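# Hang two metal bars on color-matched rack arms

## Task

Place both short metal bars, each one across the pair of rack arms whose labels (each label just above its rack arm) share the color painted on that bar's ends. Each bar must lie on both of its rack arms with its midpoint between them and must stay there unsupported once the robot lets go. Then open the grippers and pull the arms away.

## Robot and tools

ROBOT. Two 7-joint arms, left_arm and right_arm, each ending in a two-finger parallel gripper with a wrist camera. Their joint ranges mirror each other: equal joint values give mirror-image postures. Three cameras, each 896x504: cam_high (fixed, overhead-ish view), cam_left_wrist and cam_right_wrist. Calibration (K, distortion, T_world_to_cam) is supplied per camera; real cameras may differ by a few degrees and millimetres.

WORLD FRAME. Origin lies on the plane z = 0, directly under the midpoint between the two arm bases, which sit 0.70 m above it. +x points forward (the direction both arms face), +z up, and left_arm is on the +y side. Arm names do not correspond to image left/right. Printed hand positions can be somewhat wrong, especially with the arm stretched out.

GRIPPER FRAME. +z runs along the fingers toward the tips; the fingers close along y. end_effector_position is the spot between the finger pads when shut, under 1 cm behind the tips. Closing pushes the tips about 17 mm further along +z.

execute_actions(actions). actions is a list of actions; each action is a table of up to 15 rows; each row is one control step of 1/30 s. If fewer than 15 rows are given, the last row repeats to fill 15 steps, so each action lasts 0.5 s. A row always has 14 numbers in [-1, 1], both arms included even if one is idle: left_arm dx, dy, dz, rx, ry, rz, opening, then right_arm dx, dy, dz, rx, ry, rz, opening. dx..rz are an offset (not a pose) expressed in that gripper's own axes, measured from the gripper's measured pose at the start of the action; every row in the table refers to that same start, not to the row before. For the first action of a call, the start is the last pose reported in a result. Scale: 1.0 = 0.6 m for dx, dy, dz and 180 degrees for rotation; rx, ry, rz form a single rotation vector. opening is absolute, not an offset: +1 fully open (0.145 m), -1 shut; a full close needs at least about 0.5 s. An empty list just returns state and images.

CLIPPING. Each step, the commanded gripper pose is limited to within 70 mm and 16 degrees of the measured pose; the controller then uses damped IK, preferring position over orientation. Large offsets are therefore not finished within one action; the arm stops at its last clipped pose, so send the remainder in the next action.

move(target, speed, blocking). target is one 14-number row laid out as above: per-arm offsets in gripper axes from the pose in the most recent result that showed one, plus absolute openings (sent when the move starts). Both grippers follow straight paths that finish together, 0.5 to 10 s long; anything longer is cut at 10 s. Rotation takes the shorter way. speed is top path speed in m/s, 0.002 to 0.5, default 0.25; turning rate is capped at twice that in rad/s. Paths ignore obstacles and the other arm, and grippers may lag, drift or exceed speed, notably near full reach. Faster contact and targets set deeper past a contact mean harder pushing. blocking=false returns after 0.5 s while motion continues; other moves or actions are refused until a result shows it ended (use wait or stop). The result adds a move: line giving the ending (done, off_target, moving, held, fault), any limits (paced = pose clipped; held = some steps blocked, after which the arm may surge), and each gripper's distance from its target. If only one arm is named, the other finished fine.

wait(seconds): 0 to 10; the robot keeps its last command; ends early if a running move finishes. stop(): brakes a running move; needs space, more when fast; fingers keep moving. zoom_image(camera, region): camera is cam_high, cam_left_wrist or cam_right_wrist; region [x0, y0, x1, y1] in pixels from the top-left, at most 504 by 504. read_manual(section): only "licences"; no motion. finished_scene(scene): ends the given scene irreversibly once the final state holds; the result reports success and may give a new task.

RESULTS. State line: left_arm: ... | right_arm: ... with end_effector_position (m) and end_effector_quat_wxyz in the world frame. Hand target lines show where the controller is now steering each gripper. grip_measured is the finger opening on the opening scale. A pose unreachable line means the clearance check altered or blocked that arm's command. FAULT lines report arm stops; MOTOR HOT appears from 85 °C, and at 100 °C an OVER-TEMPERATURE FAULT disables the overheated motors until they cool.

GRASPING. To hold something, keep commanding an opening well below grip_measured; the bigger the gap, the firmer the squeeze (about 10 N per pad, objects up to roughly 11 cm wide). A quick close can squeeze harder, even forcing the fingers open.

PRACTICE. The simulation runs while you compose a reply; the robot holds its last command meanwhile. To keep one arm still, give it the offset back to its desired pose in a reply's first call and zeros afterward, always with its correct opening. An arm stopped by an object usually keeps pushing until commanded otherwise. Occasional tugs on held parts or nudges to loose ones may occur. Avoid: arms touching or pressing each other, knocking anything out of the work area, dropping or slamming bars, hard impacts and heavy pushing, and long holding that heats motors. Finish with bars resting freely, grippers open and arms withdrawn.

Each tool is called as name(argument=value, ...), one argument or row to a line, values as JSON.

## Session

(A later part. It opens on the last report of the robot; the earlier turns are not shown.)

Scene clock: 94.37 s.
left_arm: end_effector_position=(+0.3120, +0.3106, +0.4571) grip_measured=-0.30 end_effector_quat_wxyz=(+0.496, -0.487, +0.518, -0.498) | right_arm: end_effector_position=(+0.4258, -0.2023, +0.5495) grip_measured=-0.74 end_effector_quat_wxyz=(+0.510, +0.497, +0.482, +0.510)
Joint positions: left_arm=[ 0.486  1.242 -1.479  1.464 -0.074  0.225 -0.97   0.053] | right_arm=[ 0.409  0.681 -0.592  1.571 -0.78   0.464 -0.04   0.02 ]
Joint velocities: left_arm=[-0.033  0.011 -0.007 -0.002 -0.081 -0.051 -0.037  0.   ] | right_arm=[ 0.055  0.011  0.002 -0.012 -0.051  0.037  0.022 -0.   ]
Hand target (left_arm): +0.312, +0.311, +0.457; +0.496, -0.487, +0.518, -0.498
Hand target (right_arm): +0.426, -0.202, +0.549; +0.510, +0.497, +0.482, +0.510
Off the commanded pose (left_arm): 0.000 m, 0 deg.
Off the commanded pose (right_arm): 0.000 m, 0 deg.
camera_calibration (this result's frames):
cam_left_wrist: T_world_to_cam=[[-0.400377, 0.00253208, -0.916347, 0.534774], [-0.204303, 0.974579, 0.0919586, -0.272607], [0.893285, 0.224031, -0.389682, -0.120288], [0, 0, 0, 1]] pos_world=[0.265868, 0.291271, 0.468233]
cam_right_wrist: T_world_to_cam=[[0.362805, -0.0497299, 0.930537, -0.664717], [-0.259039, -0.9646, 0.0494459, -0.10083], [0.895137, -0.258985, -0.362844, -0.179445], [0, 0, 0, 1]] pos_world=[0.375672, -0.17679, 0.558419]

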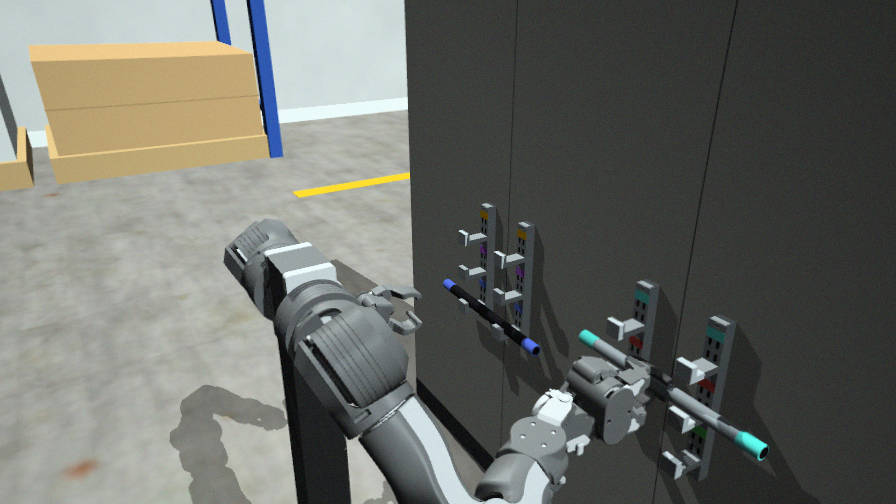

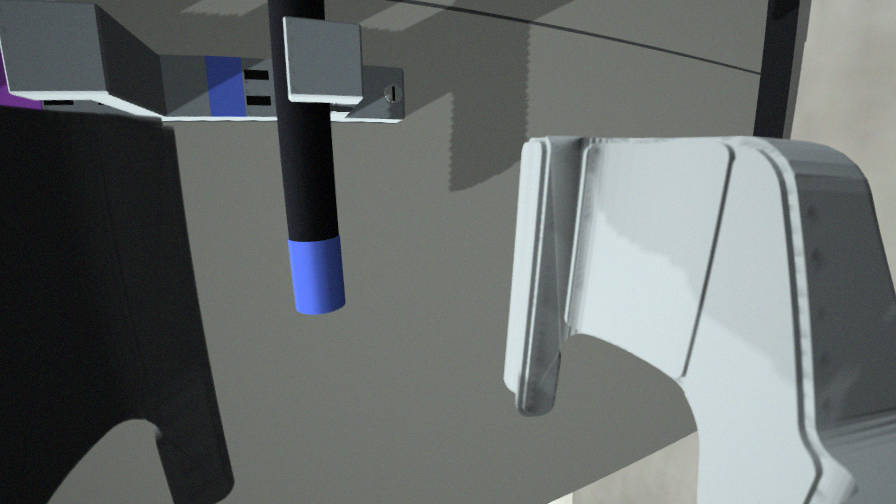

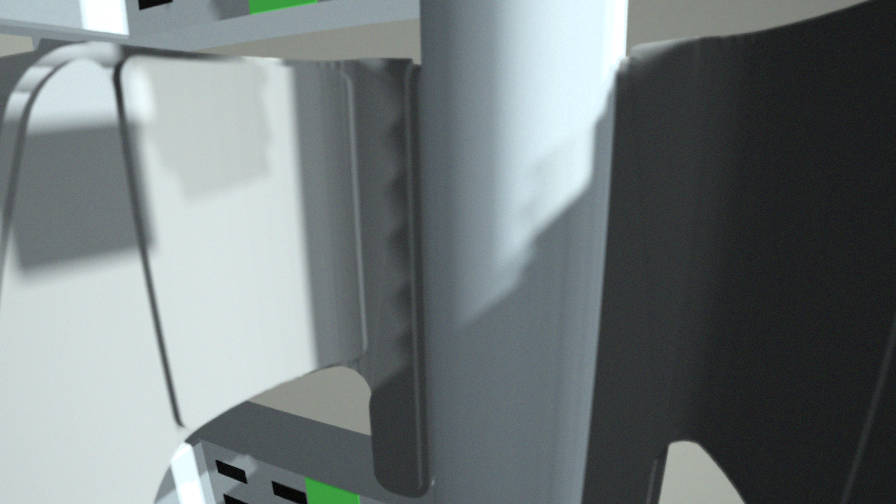

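execute_actions(
  actions=[],
)

move(
  target=[0,0,0,0,0,0,-0.3,0,0.052,0,0,0,0,-1],
  speed=0.04,
)

move(
  target=[0,0,0,0,0,0,-0.3,0,0,-0.115,0,0,0,-1],
  speed=0.05,
)

Scene clock: 96.00 s.
left_arm: end_effector_position=(+0.3120, +0.3106, +0.4571) grip_measured=-0.30 end_effector_quat_wxyz=(+0.496, -0.487, +0.518, -0.498) | right_arm: end_effector_position=(+0.4258, -0.2023, +0.5495) grip_measured=-0.74 end_effector_quat_wxyz=(+0.510, +0.497, +0.482, +0.510)
Joint positions: left_arm=[ 0.486  1.242 -1.479  1.464 -0.074  0.225 -0.97   0.053] | right_arm=[ 0.409  0.681 -0.592  1.571 -0.78   0.464 -0.04   0.02 ]
Joint velocities: left_arm=[ 0.011 -0.033 -0.007 -0.002 -0.007 -0.022  0.051  0.   ] | right_arm=[-0.077 -0.099 -0.012  0.002  0.051 -0.022  0.022 -0.   ]
Hand target (left_arm): +0.312, +0.311, +0.457; +0.496, -0.487, +0.518, -0.498
Hand target (right_arm): +0.426, -0.202, +0.549; +0.510, +0.497, +0.482, +0.510
Off the commanded pose (left_arm): 0.000 m, 0 deg.
Off the commanded pose (right_arm): 0.000 m, 0 deg.
camera_calibration (this result's frames):
cam_left_wrist: T_world_to_cam=[[-0.400377, 0.00253208, -0.916347, 0.534774], [-0.204303, 0.974579, 0.0919586, -0.272607], [0.893285, 0.224031, -0.389682, -0.120288], [0, 0, 0, 1]] pos_world=[0.265868, 0.291271, 0.468233]
cam_right_wrist: T_world_to_cam=[[0.362805, -0.0497299, 0.930537, -0.664717], [-0.259039, -0.9646, 0.0494459, -0.10083], [0.895137, -0.258985, -0.362844, -0.179445], [0, 0, 0, 1]] pos_world=[0.375672, -0.17679, 0.558419]

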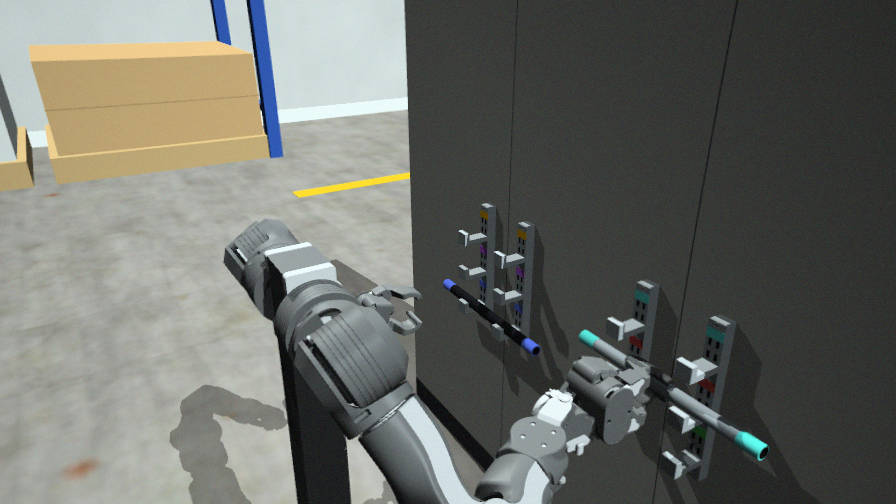

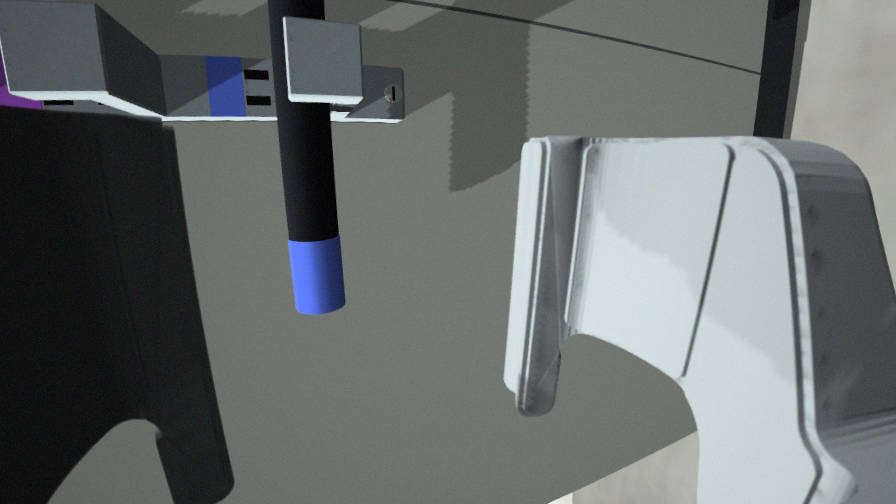

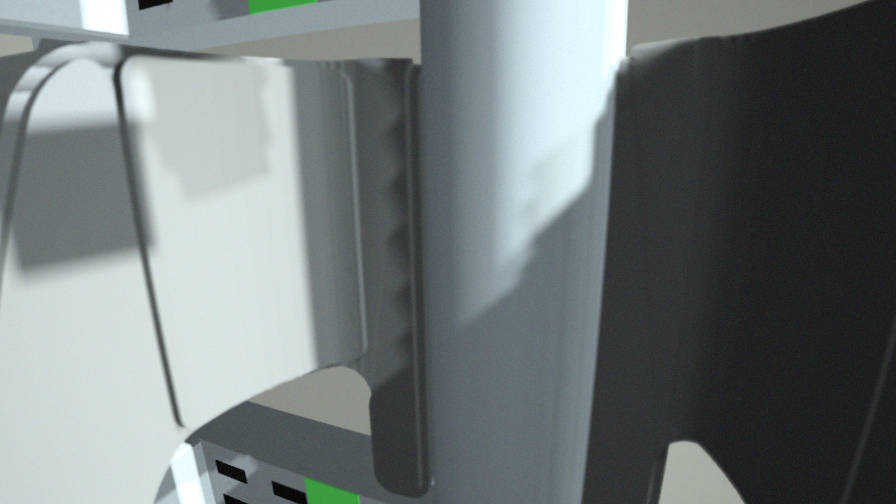

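Scene clock: 97.00 s.
left_arm: end_effector_position=(+0.3120, +0.3106, +0.4571) grip_measured=-0.30 end_effector_quat_wxyz=(+0.496, -0.487, +0.518, -0.498) | right_arm: end_effector_position=(+0.4242, -0.2005, +0.5761) grip_measured=-0.74 end_effector_quat_wxyz=(+0.506, +0.499, +0.486, +0.509)
Joint positions: left_arm=[ 0.486  1.242 -1.479  1.464 -0.074  0.225 -0.97   0.053] | right_arm=[ 0.456  0.731 -0.592  1.665 -0.762  0.507  0.07   0.02 ]
Joint velocities: left_arm=[ 0.055 -0.033 -0.002 -0.022 -0.022 -0.007 -0.007 -0.   ] | right_arm=[-0.055 -0.077  0.002  0.002  0.051 -0.051 -0.066  0.   ]
Hand target (left_arm): +0.312, +0.311, +0.457; +0.496, -0.487, +0.518, -0.498
Hand target (right_arm): +0.425, -0.202, +0.580; +0.510, +0.497, +0.483, +0.510
Off the commanded pose (left_arm): 0.000 m, 0 deg.
Off the commanded pose (right_arm): 0.005 m, 1 deg.
move: off_target (right_arm)
camera_calibration (this result's frames):
cam_left_wrist: T_world_to_cam=[[-0.400377, 0.00253208, -0.916347, 0.534774], [-0.204303, 0.974579, 0.0919586, -0.272607], [0.893285, 0.224031, -0.389682, -0.120288], [0, 0, 0, 1]] pos_world=[0.265868, 0.291271, 0.468233]
cam_right_wrist: T_world_to_cam=[[0.373642, -0.0483768, 0.926311, -0.690718], [-0.252211, -0.966313, 0.0512672, -0.105143], [0.892626, -0.252781, -0.373256, -0.159638], [0, 0, 0, 1]] pos_world=[0.374061, -0.175369, 0.585624]

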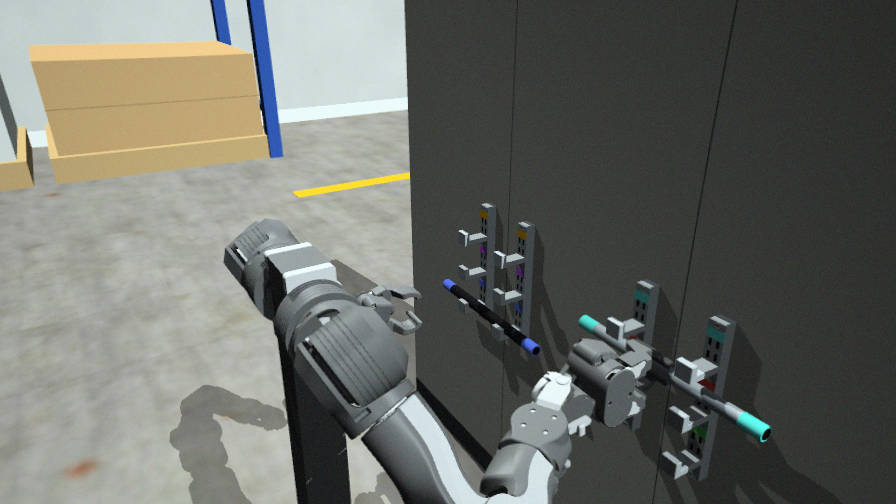

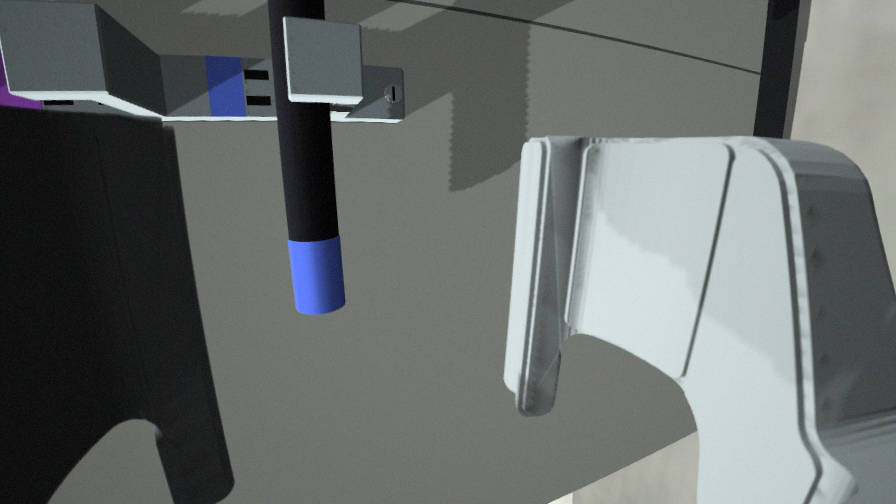

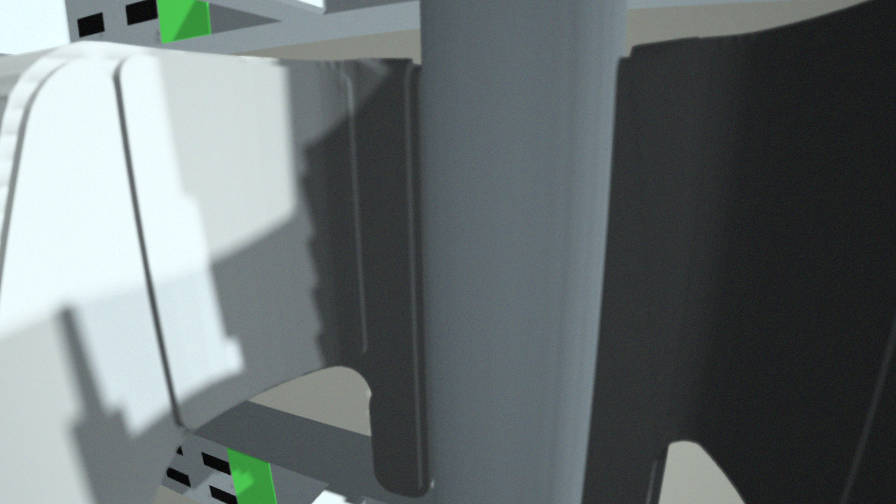

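Scene clock: 98.60 s.
left_arm: end_effector_position=(+0.3120, +0.3106, +0.4571) grip_measured=-0.30 end_effector_quat_wxyz=(+0.496, -0.487, +0.518, -0.498) | right_arm: end_effector_position=(+0.3552, -0.1985, +0.5696) grip_measured=-0.74 end_effector_quat_wxyz=(+0.498, +0.504, +0.493, +0.505)
Joint positions: left_arm=[ 0.486  1.242 -1.479  1.464 -0.074  0.225 -0.97   0.053] | right_arm=[ 0.122  0.88  -0.474  2.001 -0.752  0.63   0.036  0.02 ]
Joint velocities: left_arm=[-0.011 -0.143 -0.017  0.002  0.007  0.051 -0.037  0.   ] | right_arm=[ 0.077 -0.033  0.007  0.002  0.037 -0.022 -0.022 -0.   ]
Hand target (left_arm): +0.312, +0.311, +0.457; +0.496, -0.487, +0.518, -0.498
Hand target (right_arm): +0.355, -0.200, +0.575; +0.505, +0.498, +0.487, +0.509
Off the commanded pose (left_arm): 0.000 m, 0 deg.
Off the commanded pose (right_arm): 0.005 m, 1 deg.
move: off_target (right_arm)
camera_calibration (this result's frames):
cam_left_wrist: T_world_to_cam=[[-0.400377, 0.00253208, -0.916347, 0.534774], [-0.204303, 0.974579, 0.0919586, -0.272607], [0.893285, 0.224031, -0.389682, -0.120288], [0, 0, 0, 1]] pos_world=[0.265868, 0.291271, 0.468233]
cam_right_wrist: T_world_to_cam=[[0.395276, -0.0481643, 0.917299, -0.661347], [-0.244951, -0.96799, 0.0547266, -0.125098], [0.8853, -0.246325, -0.394421, -0.0839682], [0, 0, 0, 1]] pos_world=[0.305109, -0.17363, 0.580381]

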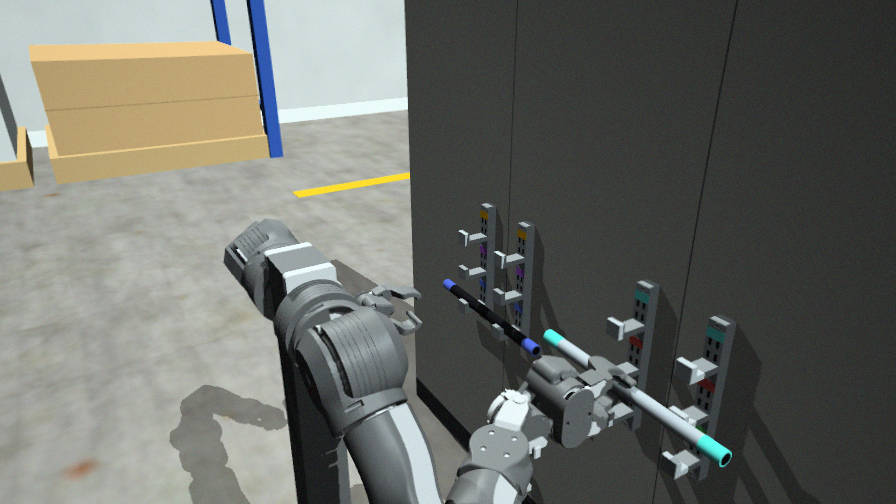

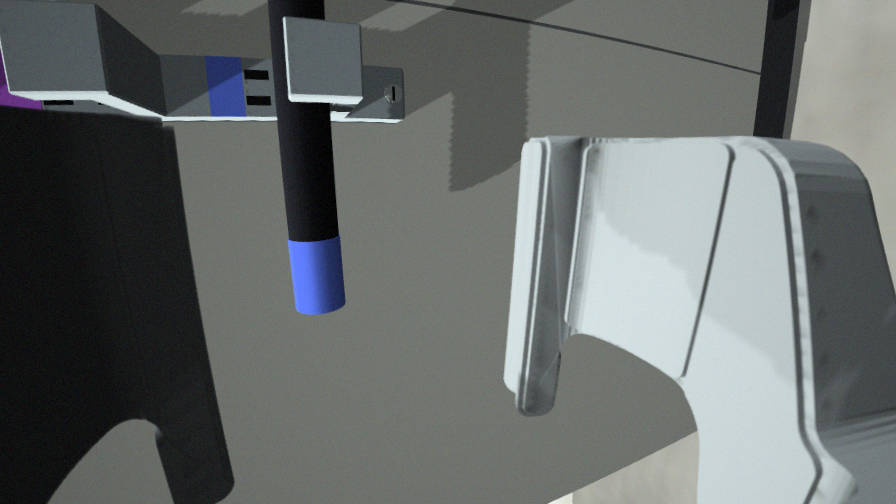

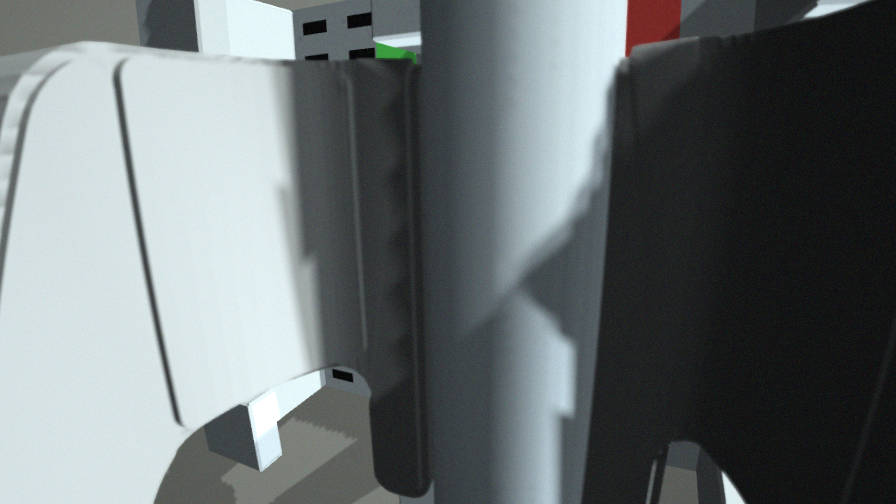

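Out. Raise to 0.657.

move(
  target=[0,0,0,0,0,0,-0.3,-0.006,0.15,0,0,0,0,-1],
  speed=0.07,
)

move(
  target=[0,0,0,0,0,0,-0.3,0,0,0.125,0,0,0,-1],
  speed=0.05,
)

Scene clock: 100.67 s.
left_arm: end_effector_position=(+0.3120, +0.3106, +0.4571) grip_measured=-0.30 end_effector_quat_wxyz=(+0.496, -0.487, +0.518, -0.498) | right_arm: end_effector_position=(+0.3566, -0.2079, +0.6553) grip_measured=-0.74 end_effector_quat_wxyz=(+0.500, +0.513, +0.489, +0.498)
Joint positions: left_arm=[ 0.486  1.242 -1.479  1.464 -0.074  0.225 -0.97   0.053] | right_arm=[ 0.395  1.054 -0.428  2.169 -0.627  0.751  0.364  0.02 ]
Joint velocities: left_arm=[-0.055 -0.121 -0.012  0.007 -0.037  0.022  0.066 -0.   ] | right_arm=[-0.099 -0.033  0.002  0.002 -0.007 -0.007 -0.066 -0.   ]
Hand target (left_arm): +0.312, +0.311, +0.457; +0.496, -0.487, +0.518, -0.498
Hand target (right_arm): +0.355, -0.202, +0.658; +0.496, +0.503, +0.495, +0.506
Off the commanded pose (left_arm): 0.000 m, 0 deg.
Off the commanded pose (right_arm): 0.006 m, 1 deg.
move: off_target (right_arm)
camera_calibration (this result's frames):
cam_left_wrist: T_world_to_cam=[[-0.400377, 0.00253208, -0.916347, 0.534774], [-0.204303, 0.974579, 0.0919586, -0.272607], [0.893285, 0.224031, -0.389682, -0.120288], [0, 0, 0, 1]] pos_world=[0.265868, 0.291271, 0.468233]
cam_right_wrist: T_world_to_cam=[[0.40408, -0.0592327, 0.912804, -0.743398], [-0.265751, -0.962461, 0.0551877, -0.130321], [0.875269, -0.264879, -0.404652, -0.0473311], [0, 0, 0, 1]] pos_world=[0.307187, -0.181999, 0.666616]

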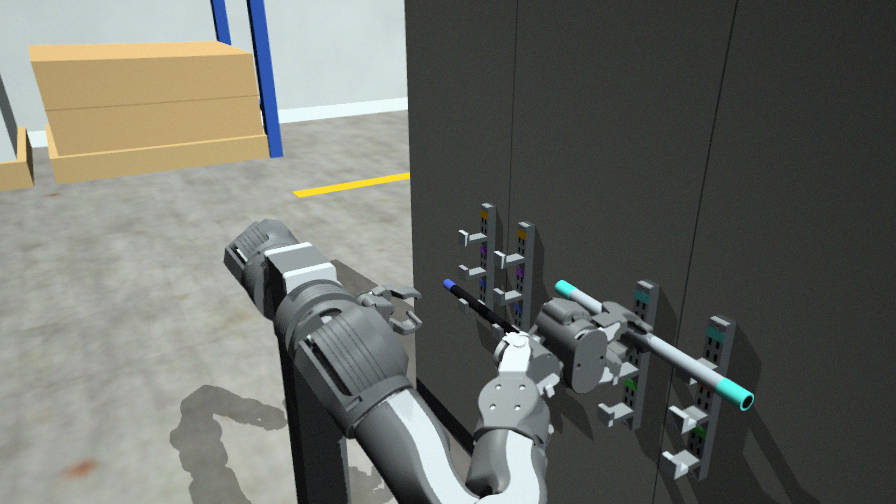

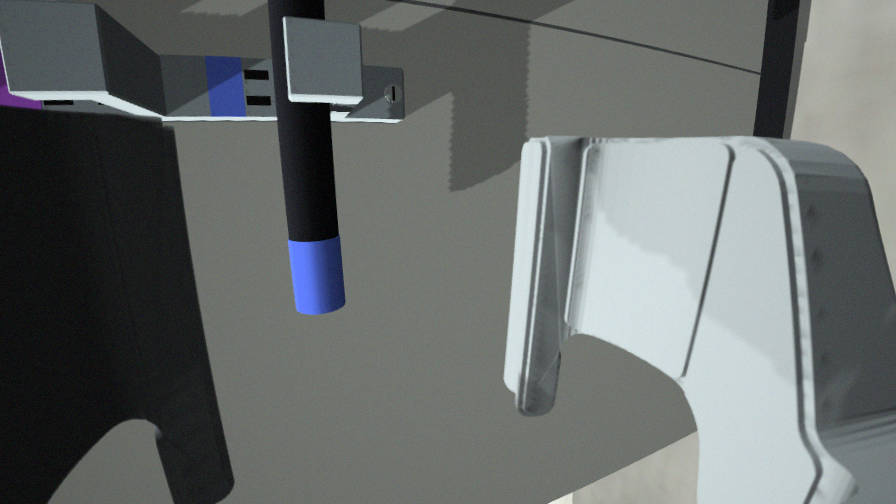

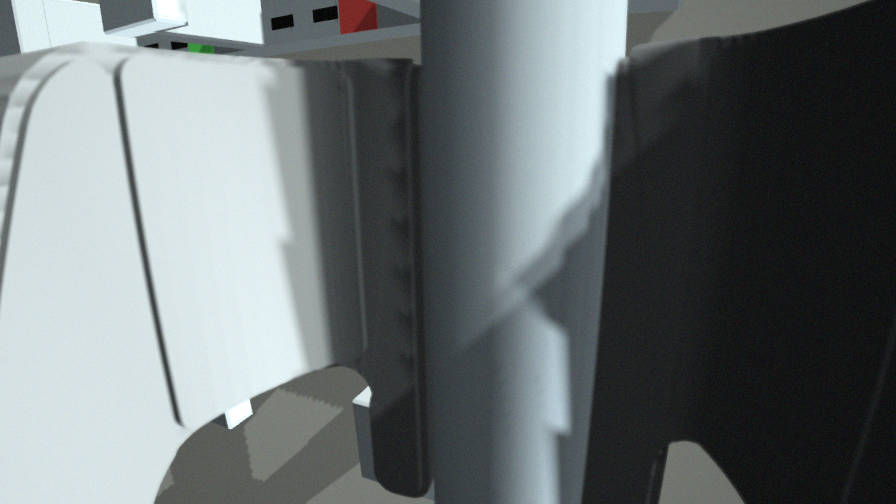

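Scene clock: 102.40 s.
left_arm: end_effector_position=(+0.3120, +0.3106, +0.4571) grip_measured=-0.30 end_effector_quat_wxyz=(+0.496, -0.487, +0.518, -0.498) | right_arm: end_effector_position=(+0.4312, -0.2116, +0.6514) grip_measured=-0.74 end_effector_quat_wxyz=(+0.496, +0.518, +0.489, +0.496)
Joint positions: left_arm=[ 0.486  1.242 -1.479  1.464 -0.074  0.225 -0.97   0.053] | right_arm=[ 0.713  0.84  -0.607  1.768 -0.678  0.583  0.378  0.02 ]
Joint velocities: left_arm=[ 0.055 -0.055 -0.017 -0.002  0.081  0.007 -0.007  0.   ] | right_arm=[ 0.011 -0.011 -0.002 -0.002 -0.007  0.007 -0.007 -0.   ]
Hand target (left_arm): +0.312, +0.311, +0.457; +0.496, -0.487, +0.518, -0.498
Hand target (right_arm): +0.432, -0.211, +0.655; +0.501, +0.513, +0.488, +0.498
Off the commanded pose (left_arm): 0.000 m, 0 deg.
Off the commanded pose (right_arm): 0.004 m, 1 deg.
move: off_target (right_arm)
camera_calibration (this result's frames):
cam_left_wrist: T_world_to_cam=[[-0.400377, 0.00253208, -0.916347, 0.534774], [-0.204303, 0.974579, 0.0919586, -0.272607], [0.893285, 0.224031, -0.389682, -0.120288], [0, 0, 0, 1]] pos_world=[0.265868, 0.291271, 0.468233]
cam_right_wrist: T_world_to_cam=[[0.413885, -0.0676137, 0.907815, -0.773037], [-0.269128, -0.96175, 0.0510682, -0.109515], [0.869638, -0.265454, -0.41625, -0.10532], [0, 0, 0, 1]] pos_world=[0.382065, -0.185552, 0.663527]

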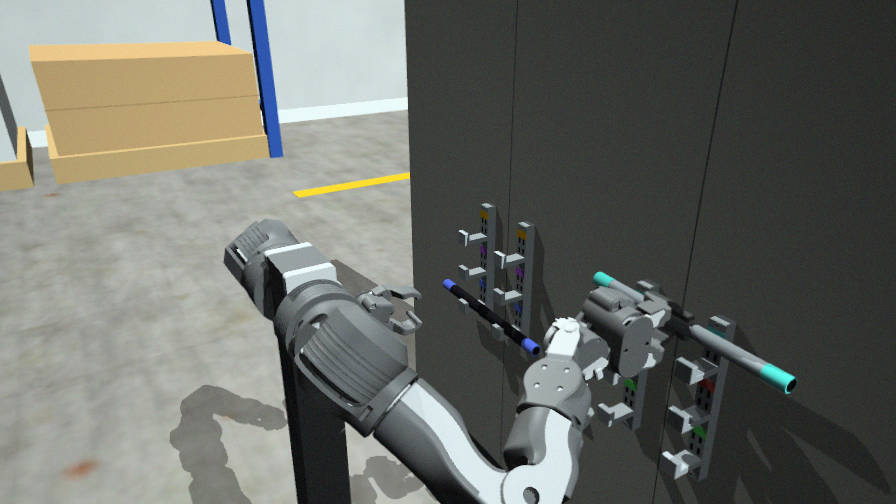

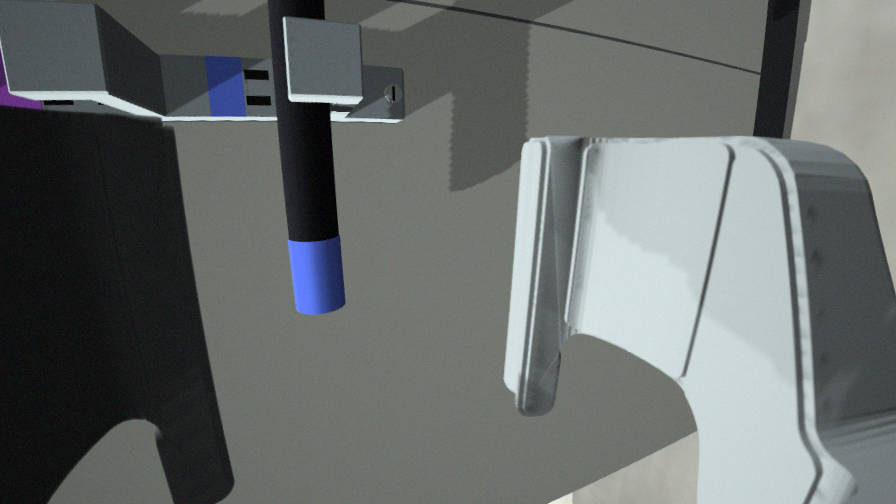

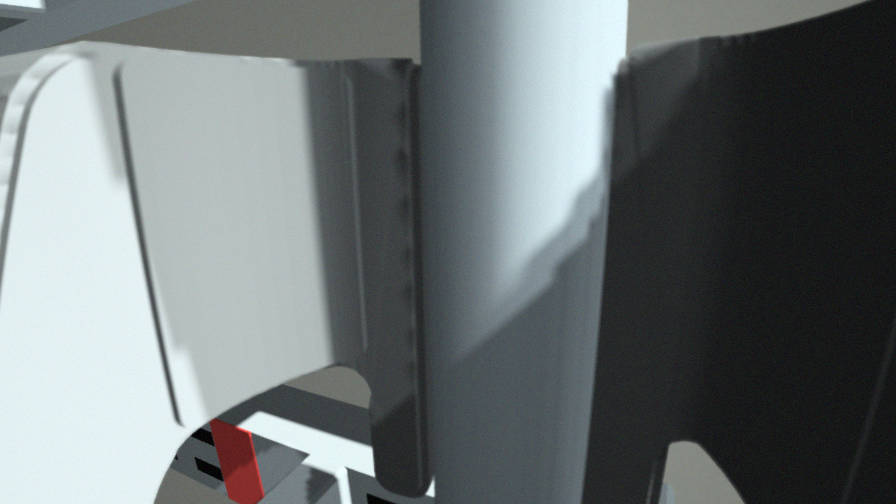

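move(
  target=[0,0,0,0,0,0,-0.3,0.014,-0.045,0,0,0,0,-1],
  speed=0.03,
)

zoom_image(
  camera="cam_high",
  region=[560,250,820,430],
)

Scene clock: 104.03 s.
left_arm: end_effector_position=(+0.3120, +0.3106, +0.4571) grip_measured=-0.30 end_effector_quat_wxyz=(+0.496, -0.487, +0.518, -0.498) | right_arm: end_effector_position=(+0.4307, -0.2027, +0.6245) grip_measured=-0.74 end_effector_quat_wxyz=(+0.495, +0.519, +0.491, +0.494)
Joint positions: left_arm=[ 0.486  1.242 -1.479  1.464 -0.074  0.225 -0.97   0.053] | right_arm=[ 0.631  0.786 -0.607  1.748 -0.727  0.584  0.316  0.02 ]
Joint velocities: left_arm=[ 0.011 -0.077 -0.002 -0.007 -0.007  0.022  0.051  0.   ] | right_arm=[-0.011  0.033  0.012 -0.017 -0.066  0.051 -0.007  0.   ]
Hand target (left_arm): +0.312, +0.311, +0.457; +0.496, -0.487, +0.518, -0.498
Hand target (right_arm): +0.431, -0.203, +0.625; +0.497, +0.518, +0.489, +0.495
Off the commanded pose (left_arm): 0.000 m, 0 deg.
Off the commanded pose (right_arm): 0.000 m, 0 deg.
move: done
camera_calibration (this result's frames):
cam_left_wrist: T_world_to_cam=[[-0.400377, 0.00253208, -0.916347, 0.534774], [-0.204303, 0.974579, 0.0919586, -0.272607], [0.893285, 0.224031, -0.389682, -0.120288], [0, 0, 0, 1]] pos_world=[0.265868, 0.291271, 0.468233]
cam_right_wrist: T_world_to_cam=[[0.418797, -0.0667444, 0.905624, -0.748378], [-0.267827, -0.962011, 0.0529538, -0.101573], [0.867685, -0.264727, -0.420763, -0.10995], [0, 0, 0, 1]] pos_world=[0.381616, -0.176771, 0.636864]

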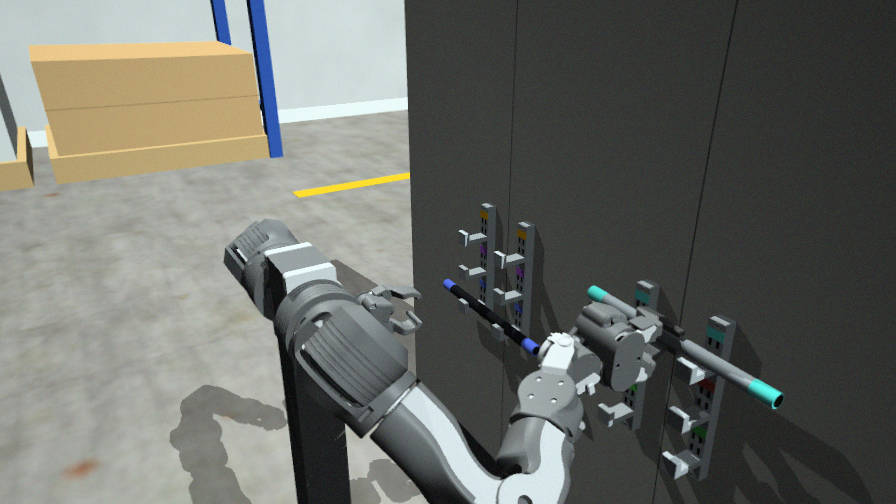

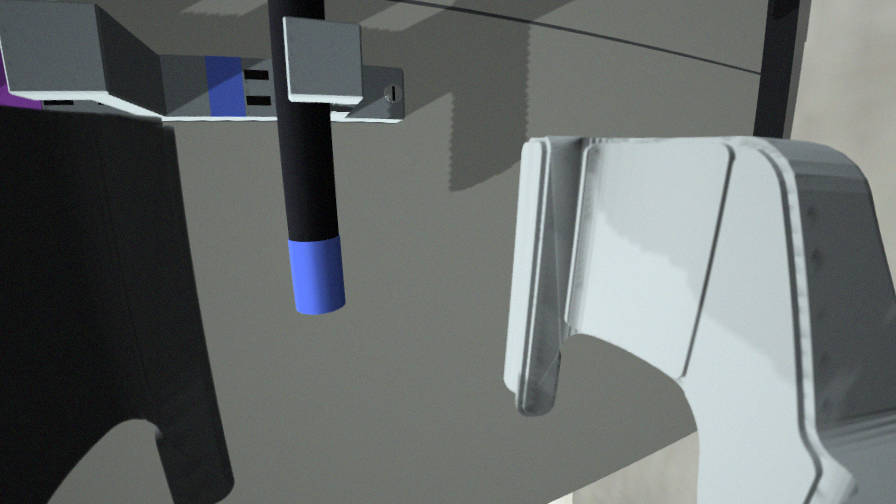

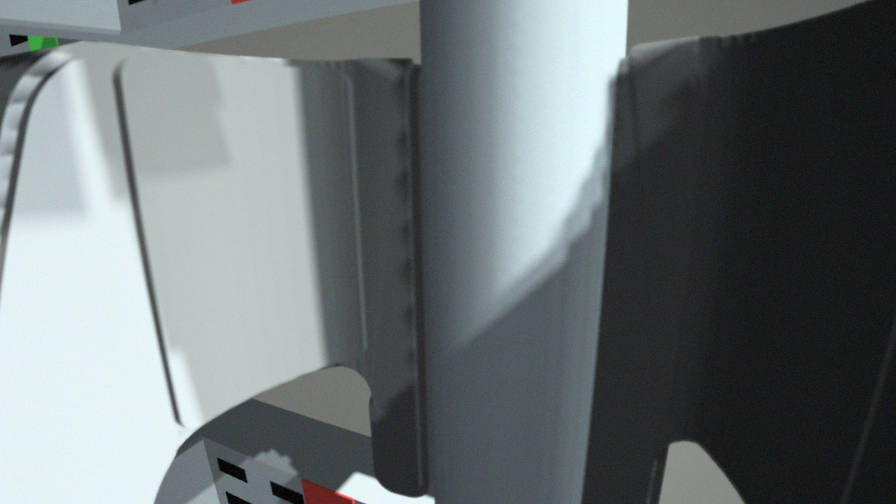

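Region (560, 250, 820, 430) of cam_high's 896x504 image, scaled by 1.938, with more detail than that image has; it fills the top 349 rows of this view, and the rest is white.

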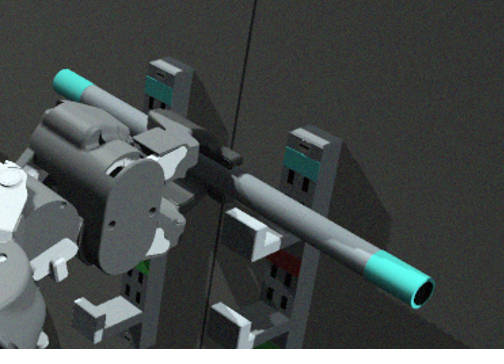

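move(
  target=[0,0,0,0,0,0,-0.3,0,-0.012,0,0,0,0,-1],
  speed=0.02,
)

execute_actions(
  actions=[
    [[0,0,0,0,0,0,-0.3,0,0,0,0,0,0,-0.7]],
    [[0,0,0,0,0,0,-0.3,0,0,0,0,0,0,-0.55]],
    [[0,0,0,0,0,0,-0.3,0,-0.008,0,0,0,0,-0.35]],
  ],
)

zoom_image(
  camera="cam_high",
  region=[560,250,820,430],
)

Scene clock: 105.37 s.
left_arm: end_effector_position=(+0.3120, +0.3106, +0.4571) grip_measured=-0.30 end_effector_quat_wxyz=(+0.496, -0.487, +0.518, -0.498) | right_arm: end_effector_position=(+0.4304, -0.2026, +0.6231) grip_measured=-0.74 end_effector_quat_wxyz=(+0.504, +0.511, +0.489, +0.496)
Joint positions: left_arm=[ 0.486  1.242 -1.479  1.464 -0.074  0.225 -0.97   0.053] | right_arm=[ 0.616  0.781 -0.607  1.742 -0.744  0.578  0.285  0.02 ]
Joint velocities: left_arm=[ 0.011 -0.121 -0.012 -0.007  0.081  0.051 -0.022  0.   ] | right_arm=[ 0.011  0.099 -0.002  0.002  0.022 -0.066 -0.051 -0.   ]
Hand target (left_arm): +0.312, +0.311, +0.457; +0.496, -0.487, +0.518, -0.498
Hand target (right_arm): +0.431, -0.203, +0.618; +0.495, +0.519, +0.491, +0.494
Off the commanded pose (left_arm): 0.000 m, 0 deg.
Off the commanded pose (right_arm): 0.006 m, 1 deg.
move: off_target (right_arm)
camera_calibration (this result's frames):
cam_left_wrist: T_world_to_cam=[[-0.400377, 0.00253208, -0.916347, 0.534774], [-0.204303, 0.974579, 0.0919586, -0.272607], [0.893285, 0.224031, -0.389682, -0.120288], [0, 0, 0, 1]] pos_world=[0.265868, 0.291271, 0.468233]
cam_right_wrist: T_world_to_cam=[[0.399333, -0.0555628, 0.915121, -0.742219], [-0.270119, -0.960985, 0.0595246, -0.104355], [0.87611, -0.270961, -0.398761, -0.128825], [0, 0, 0, 1]] pos_world=[0.381069, -0.17643, 0.634061]

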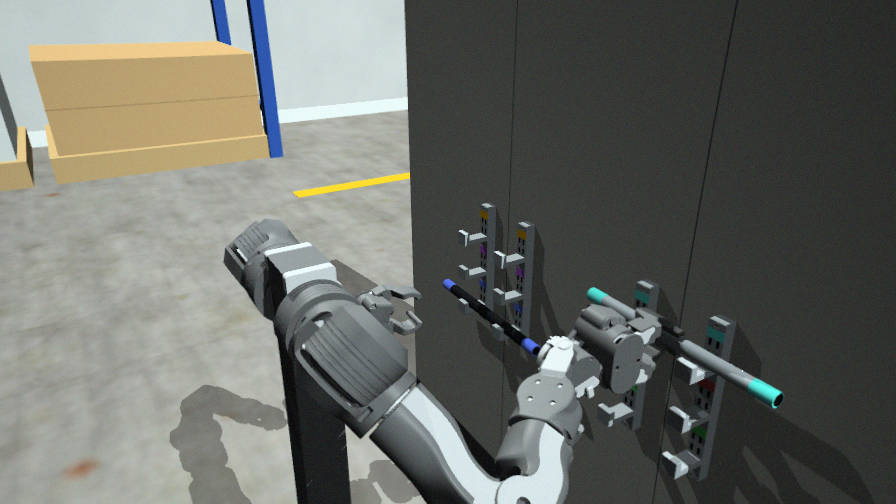

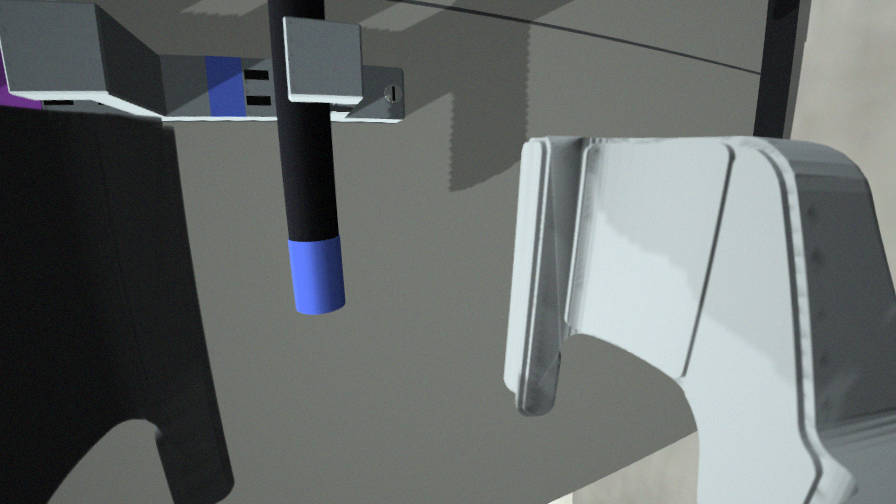

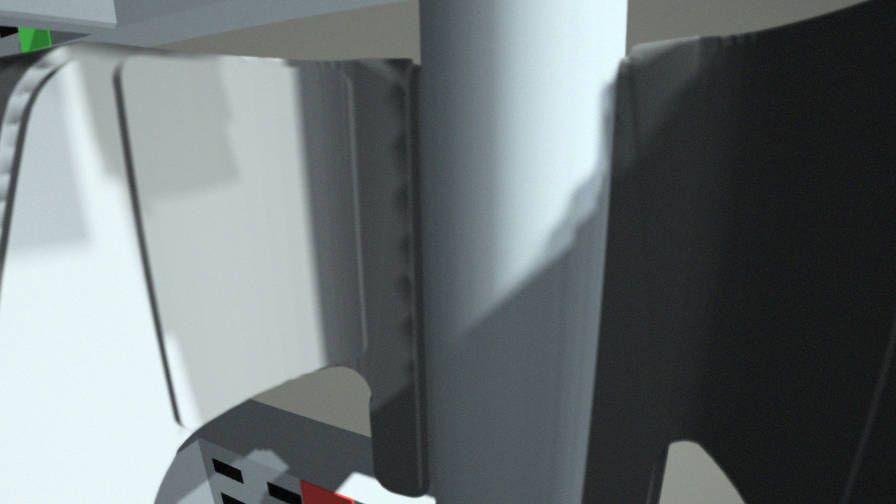

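Scene clock: 106.87 s.
left_arm: end_effector_position=(+0.3120, +0.3106, +0.4571) grip_measured=-0.30 end_effector_quat_wxyz=(+0.496, -0.487, +0.518, -0.498) | right_arm: end_effector_position=(+0.4301, -0.2034, +0.6160) grip_measured=-0.35 end_effector_quat_wxyz=(+0.502, +0.514, +0.490, +0.493)
Joint positions: left_arm=[ 0.486  1.242 -1.479  1.464 -0.074  0.225 -0.97   0.053] | right_arm=[ 0.599  0.777 -0.607  1.735 -0.746  0.577  0.274  0.049]
Joint velocities: left_arm=[-0.055  0.055 -0.007 -0.002 -0.051 -0.022 -0.066 -0.   ] | right_arm=[ 0.055  0.033  0.002 -0.007 -0.007  0.022  0.007  0.   ]
Hand target (left_arm): +0.312, +0.311, +0.457; +0.496, -0.487, +0.518, -0.498
Hand target (right_arm): +0.430, -0.203, +0.618; +0.504, +0.511, +0.489, +0.496
Off the commanded pose (left_arm): 0.000 m, 0 deg.
Off the commanded pose (right_arm): 0.002 m, 1 deg.
camera_calibration (this result's frames):
cam_left_wrist: T_world_to_cam=[[-0.400377, 0.00253208, -0.916347, 0.534774], [-0.204303, 0.974579, 0.0919586, -0.272607], [0.893285, 0.224031, -0.389682, -0.120288], [0, 0, 0, 1]] pos_world=[0.265868, 0.291271, 0.468233]
cam_right_wrist: T_world_to_cam=[[0.407722, -0.0570587, 0.911322, -0.737238], [-0.272761, -0.960087, 0.0619204, -0.104903], [0.871415, -0.27382, -0.407012, -0.125034], [0, 0, 0, 1]] pos_world=[0.380931, -0.177019, 0.627466]

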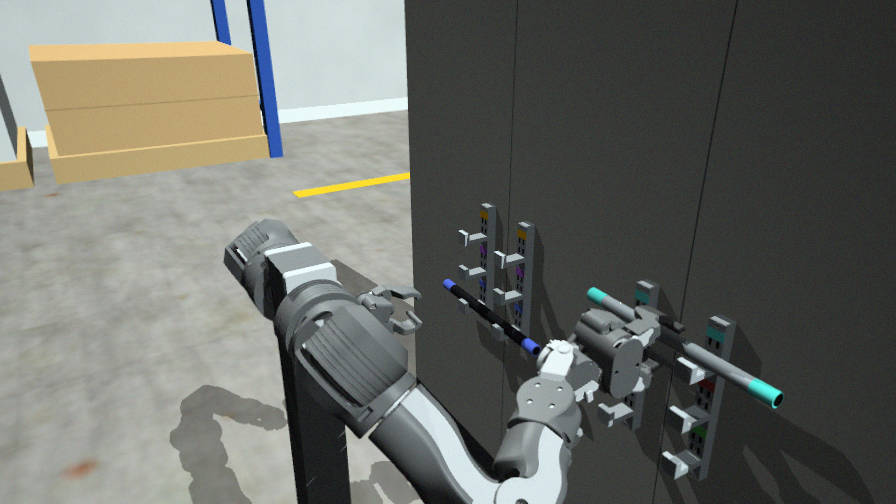

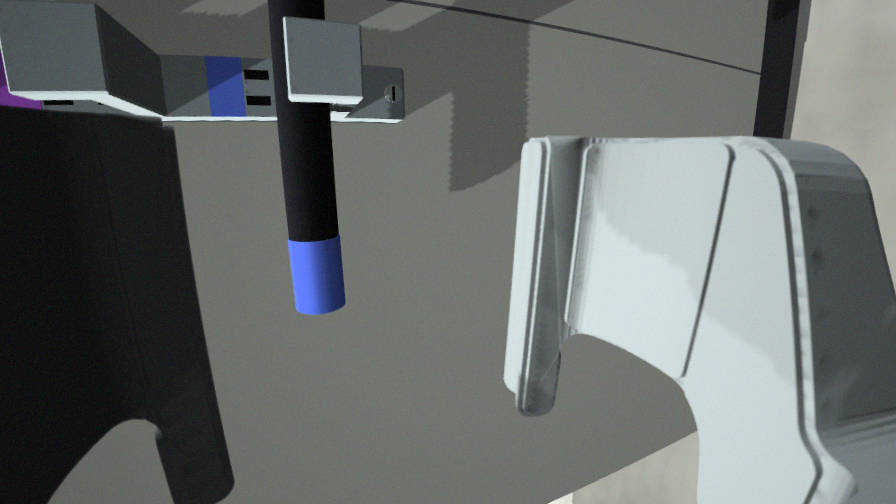

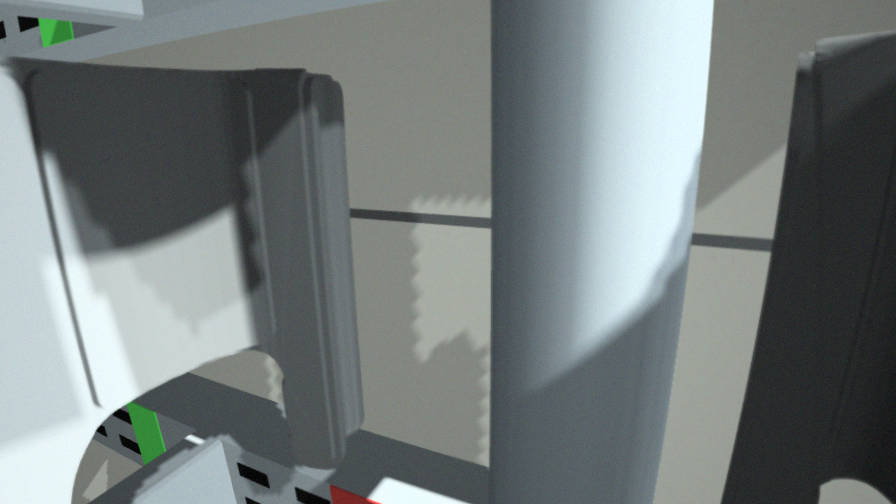

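Region (560, 250, 820, 430) of cam_high's 896x504 image, scaled by 1.938, with more detail than that image has; it fills the top 349 rows of this view, and the rest is white.

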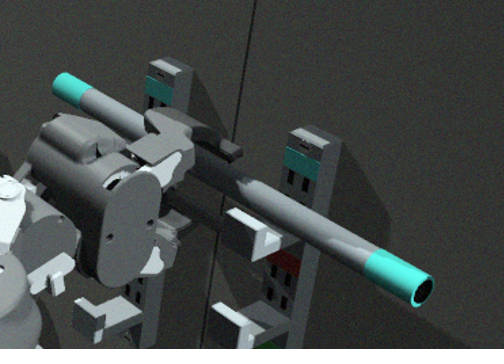

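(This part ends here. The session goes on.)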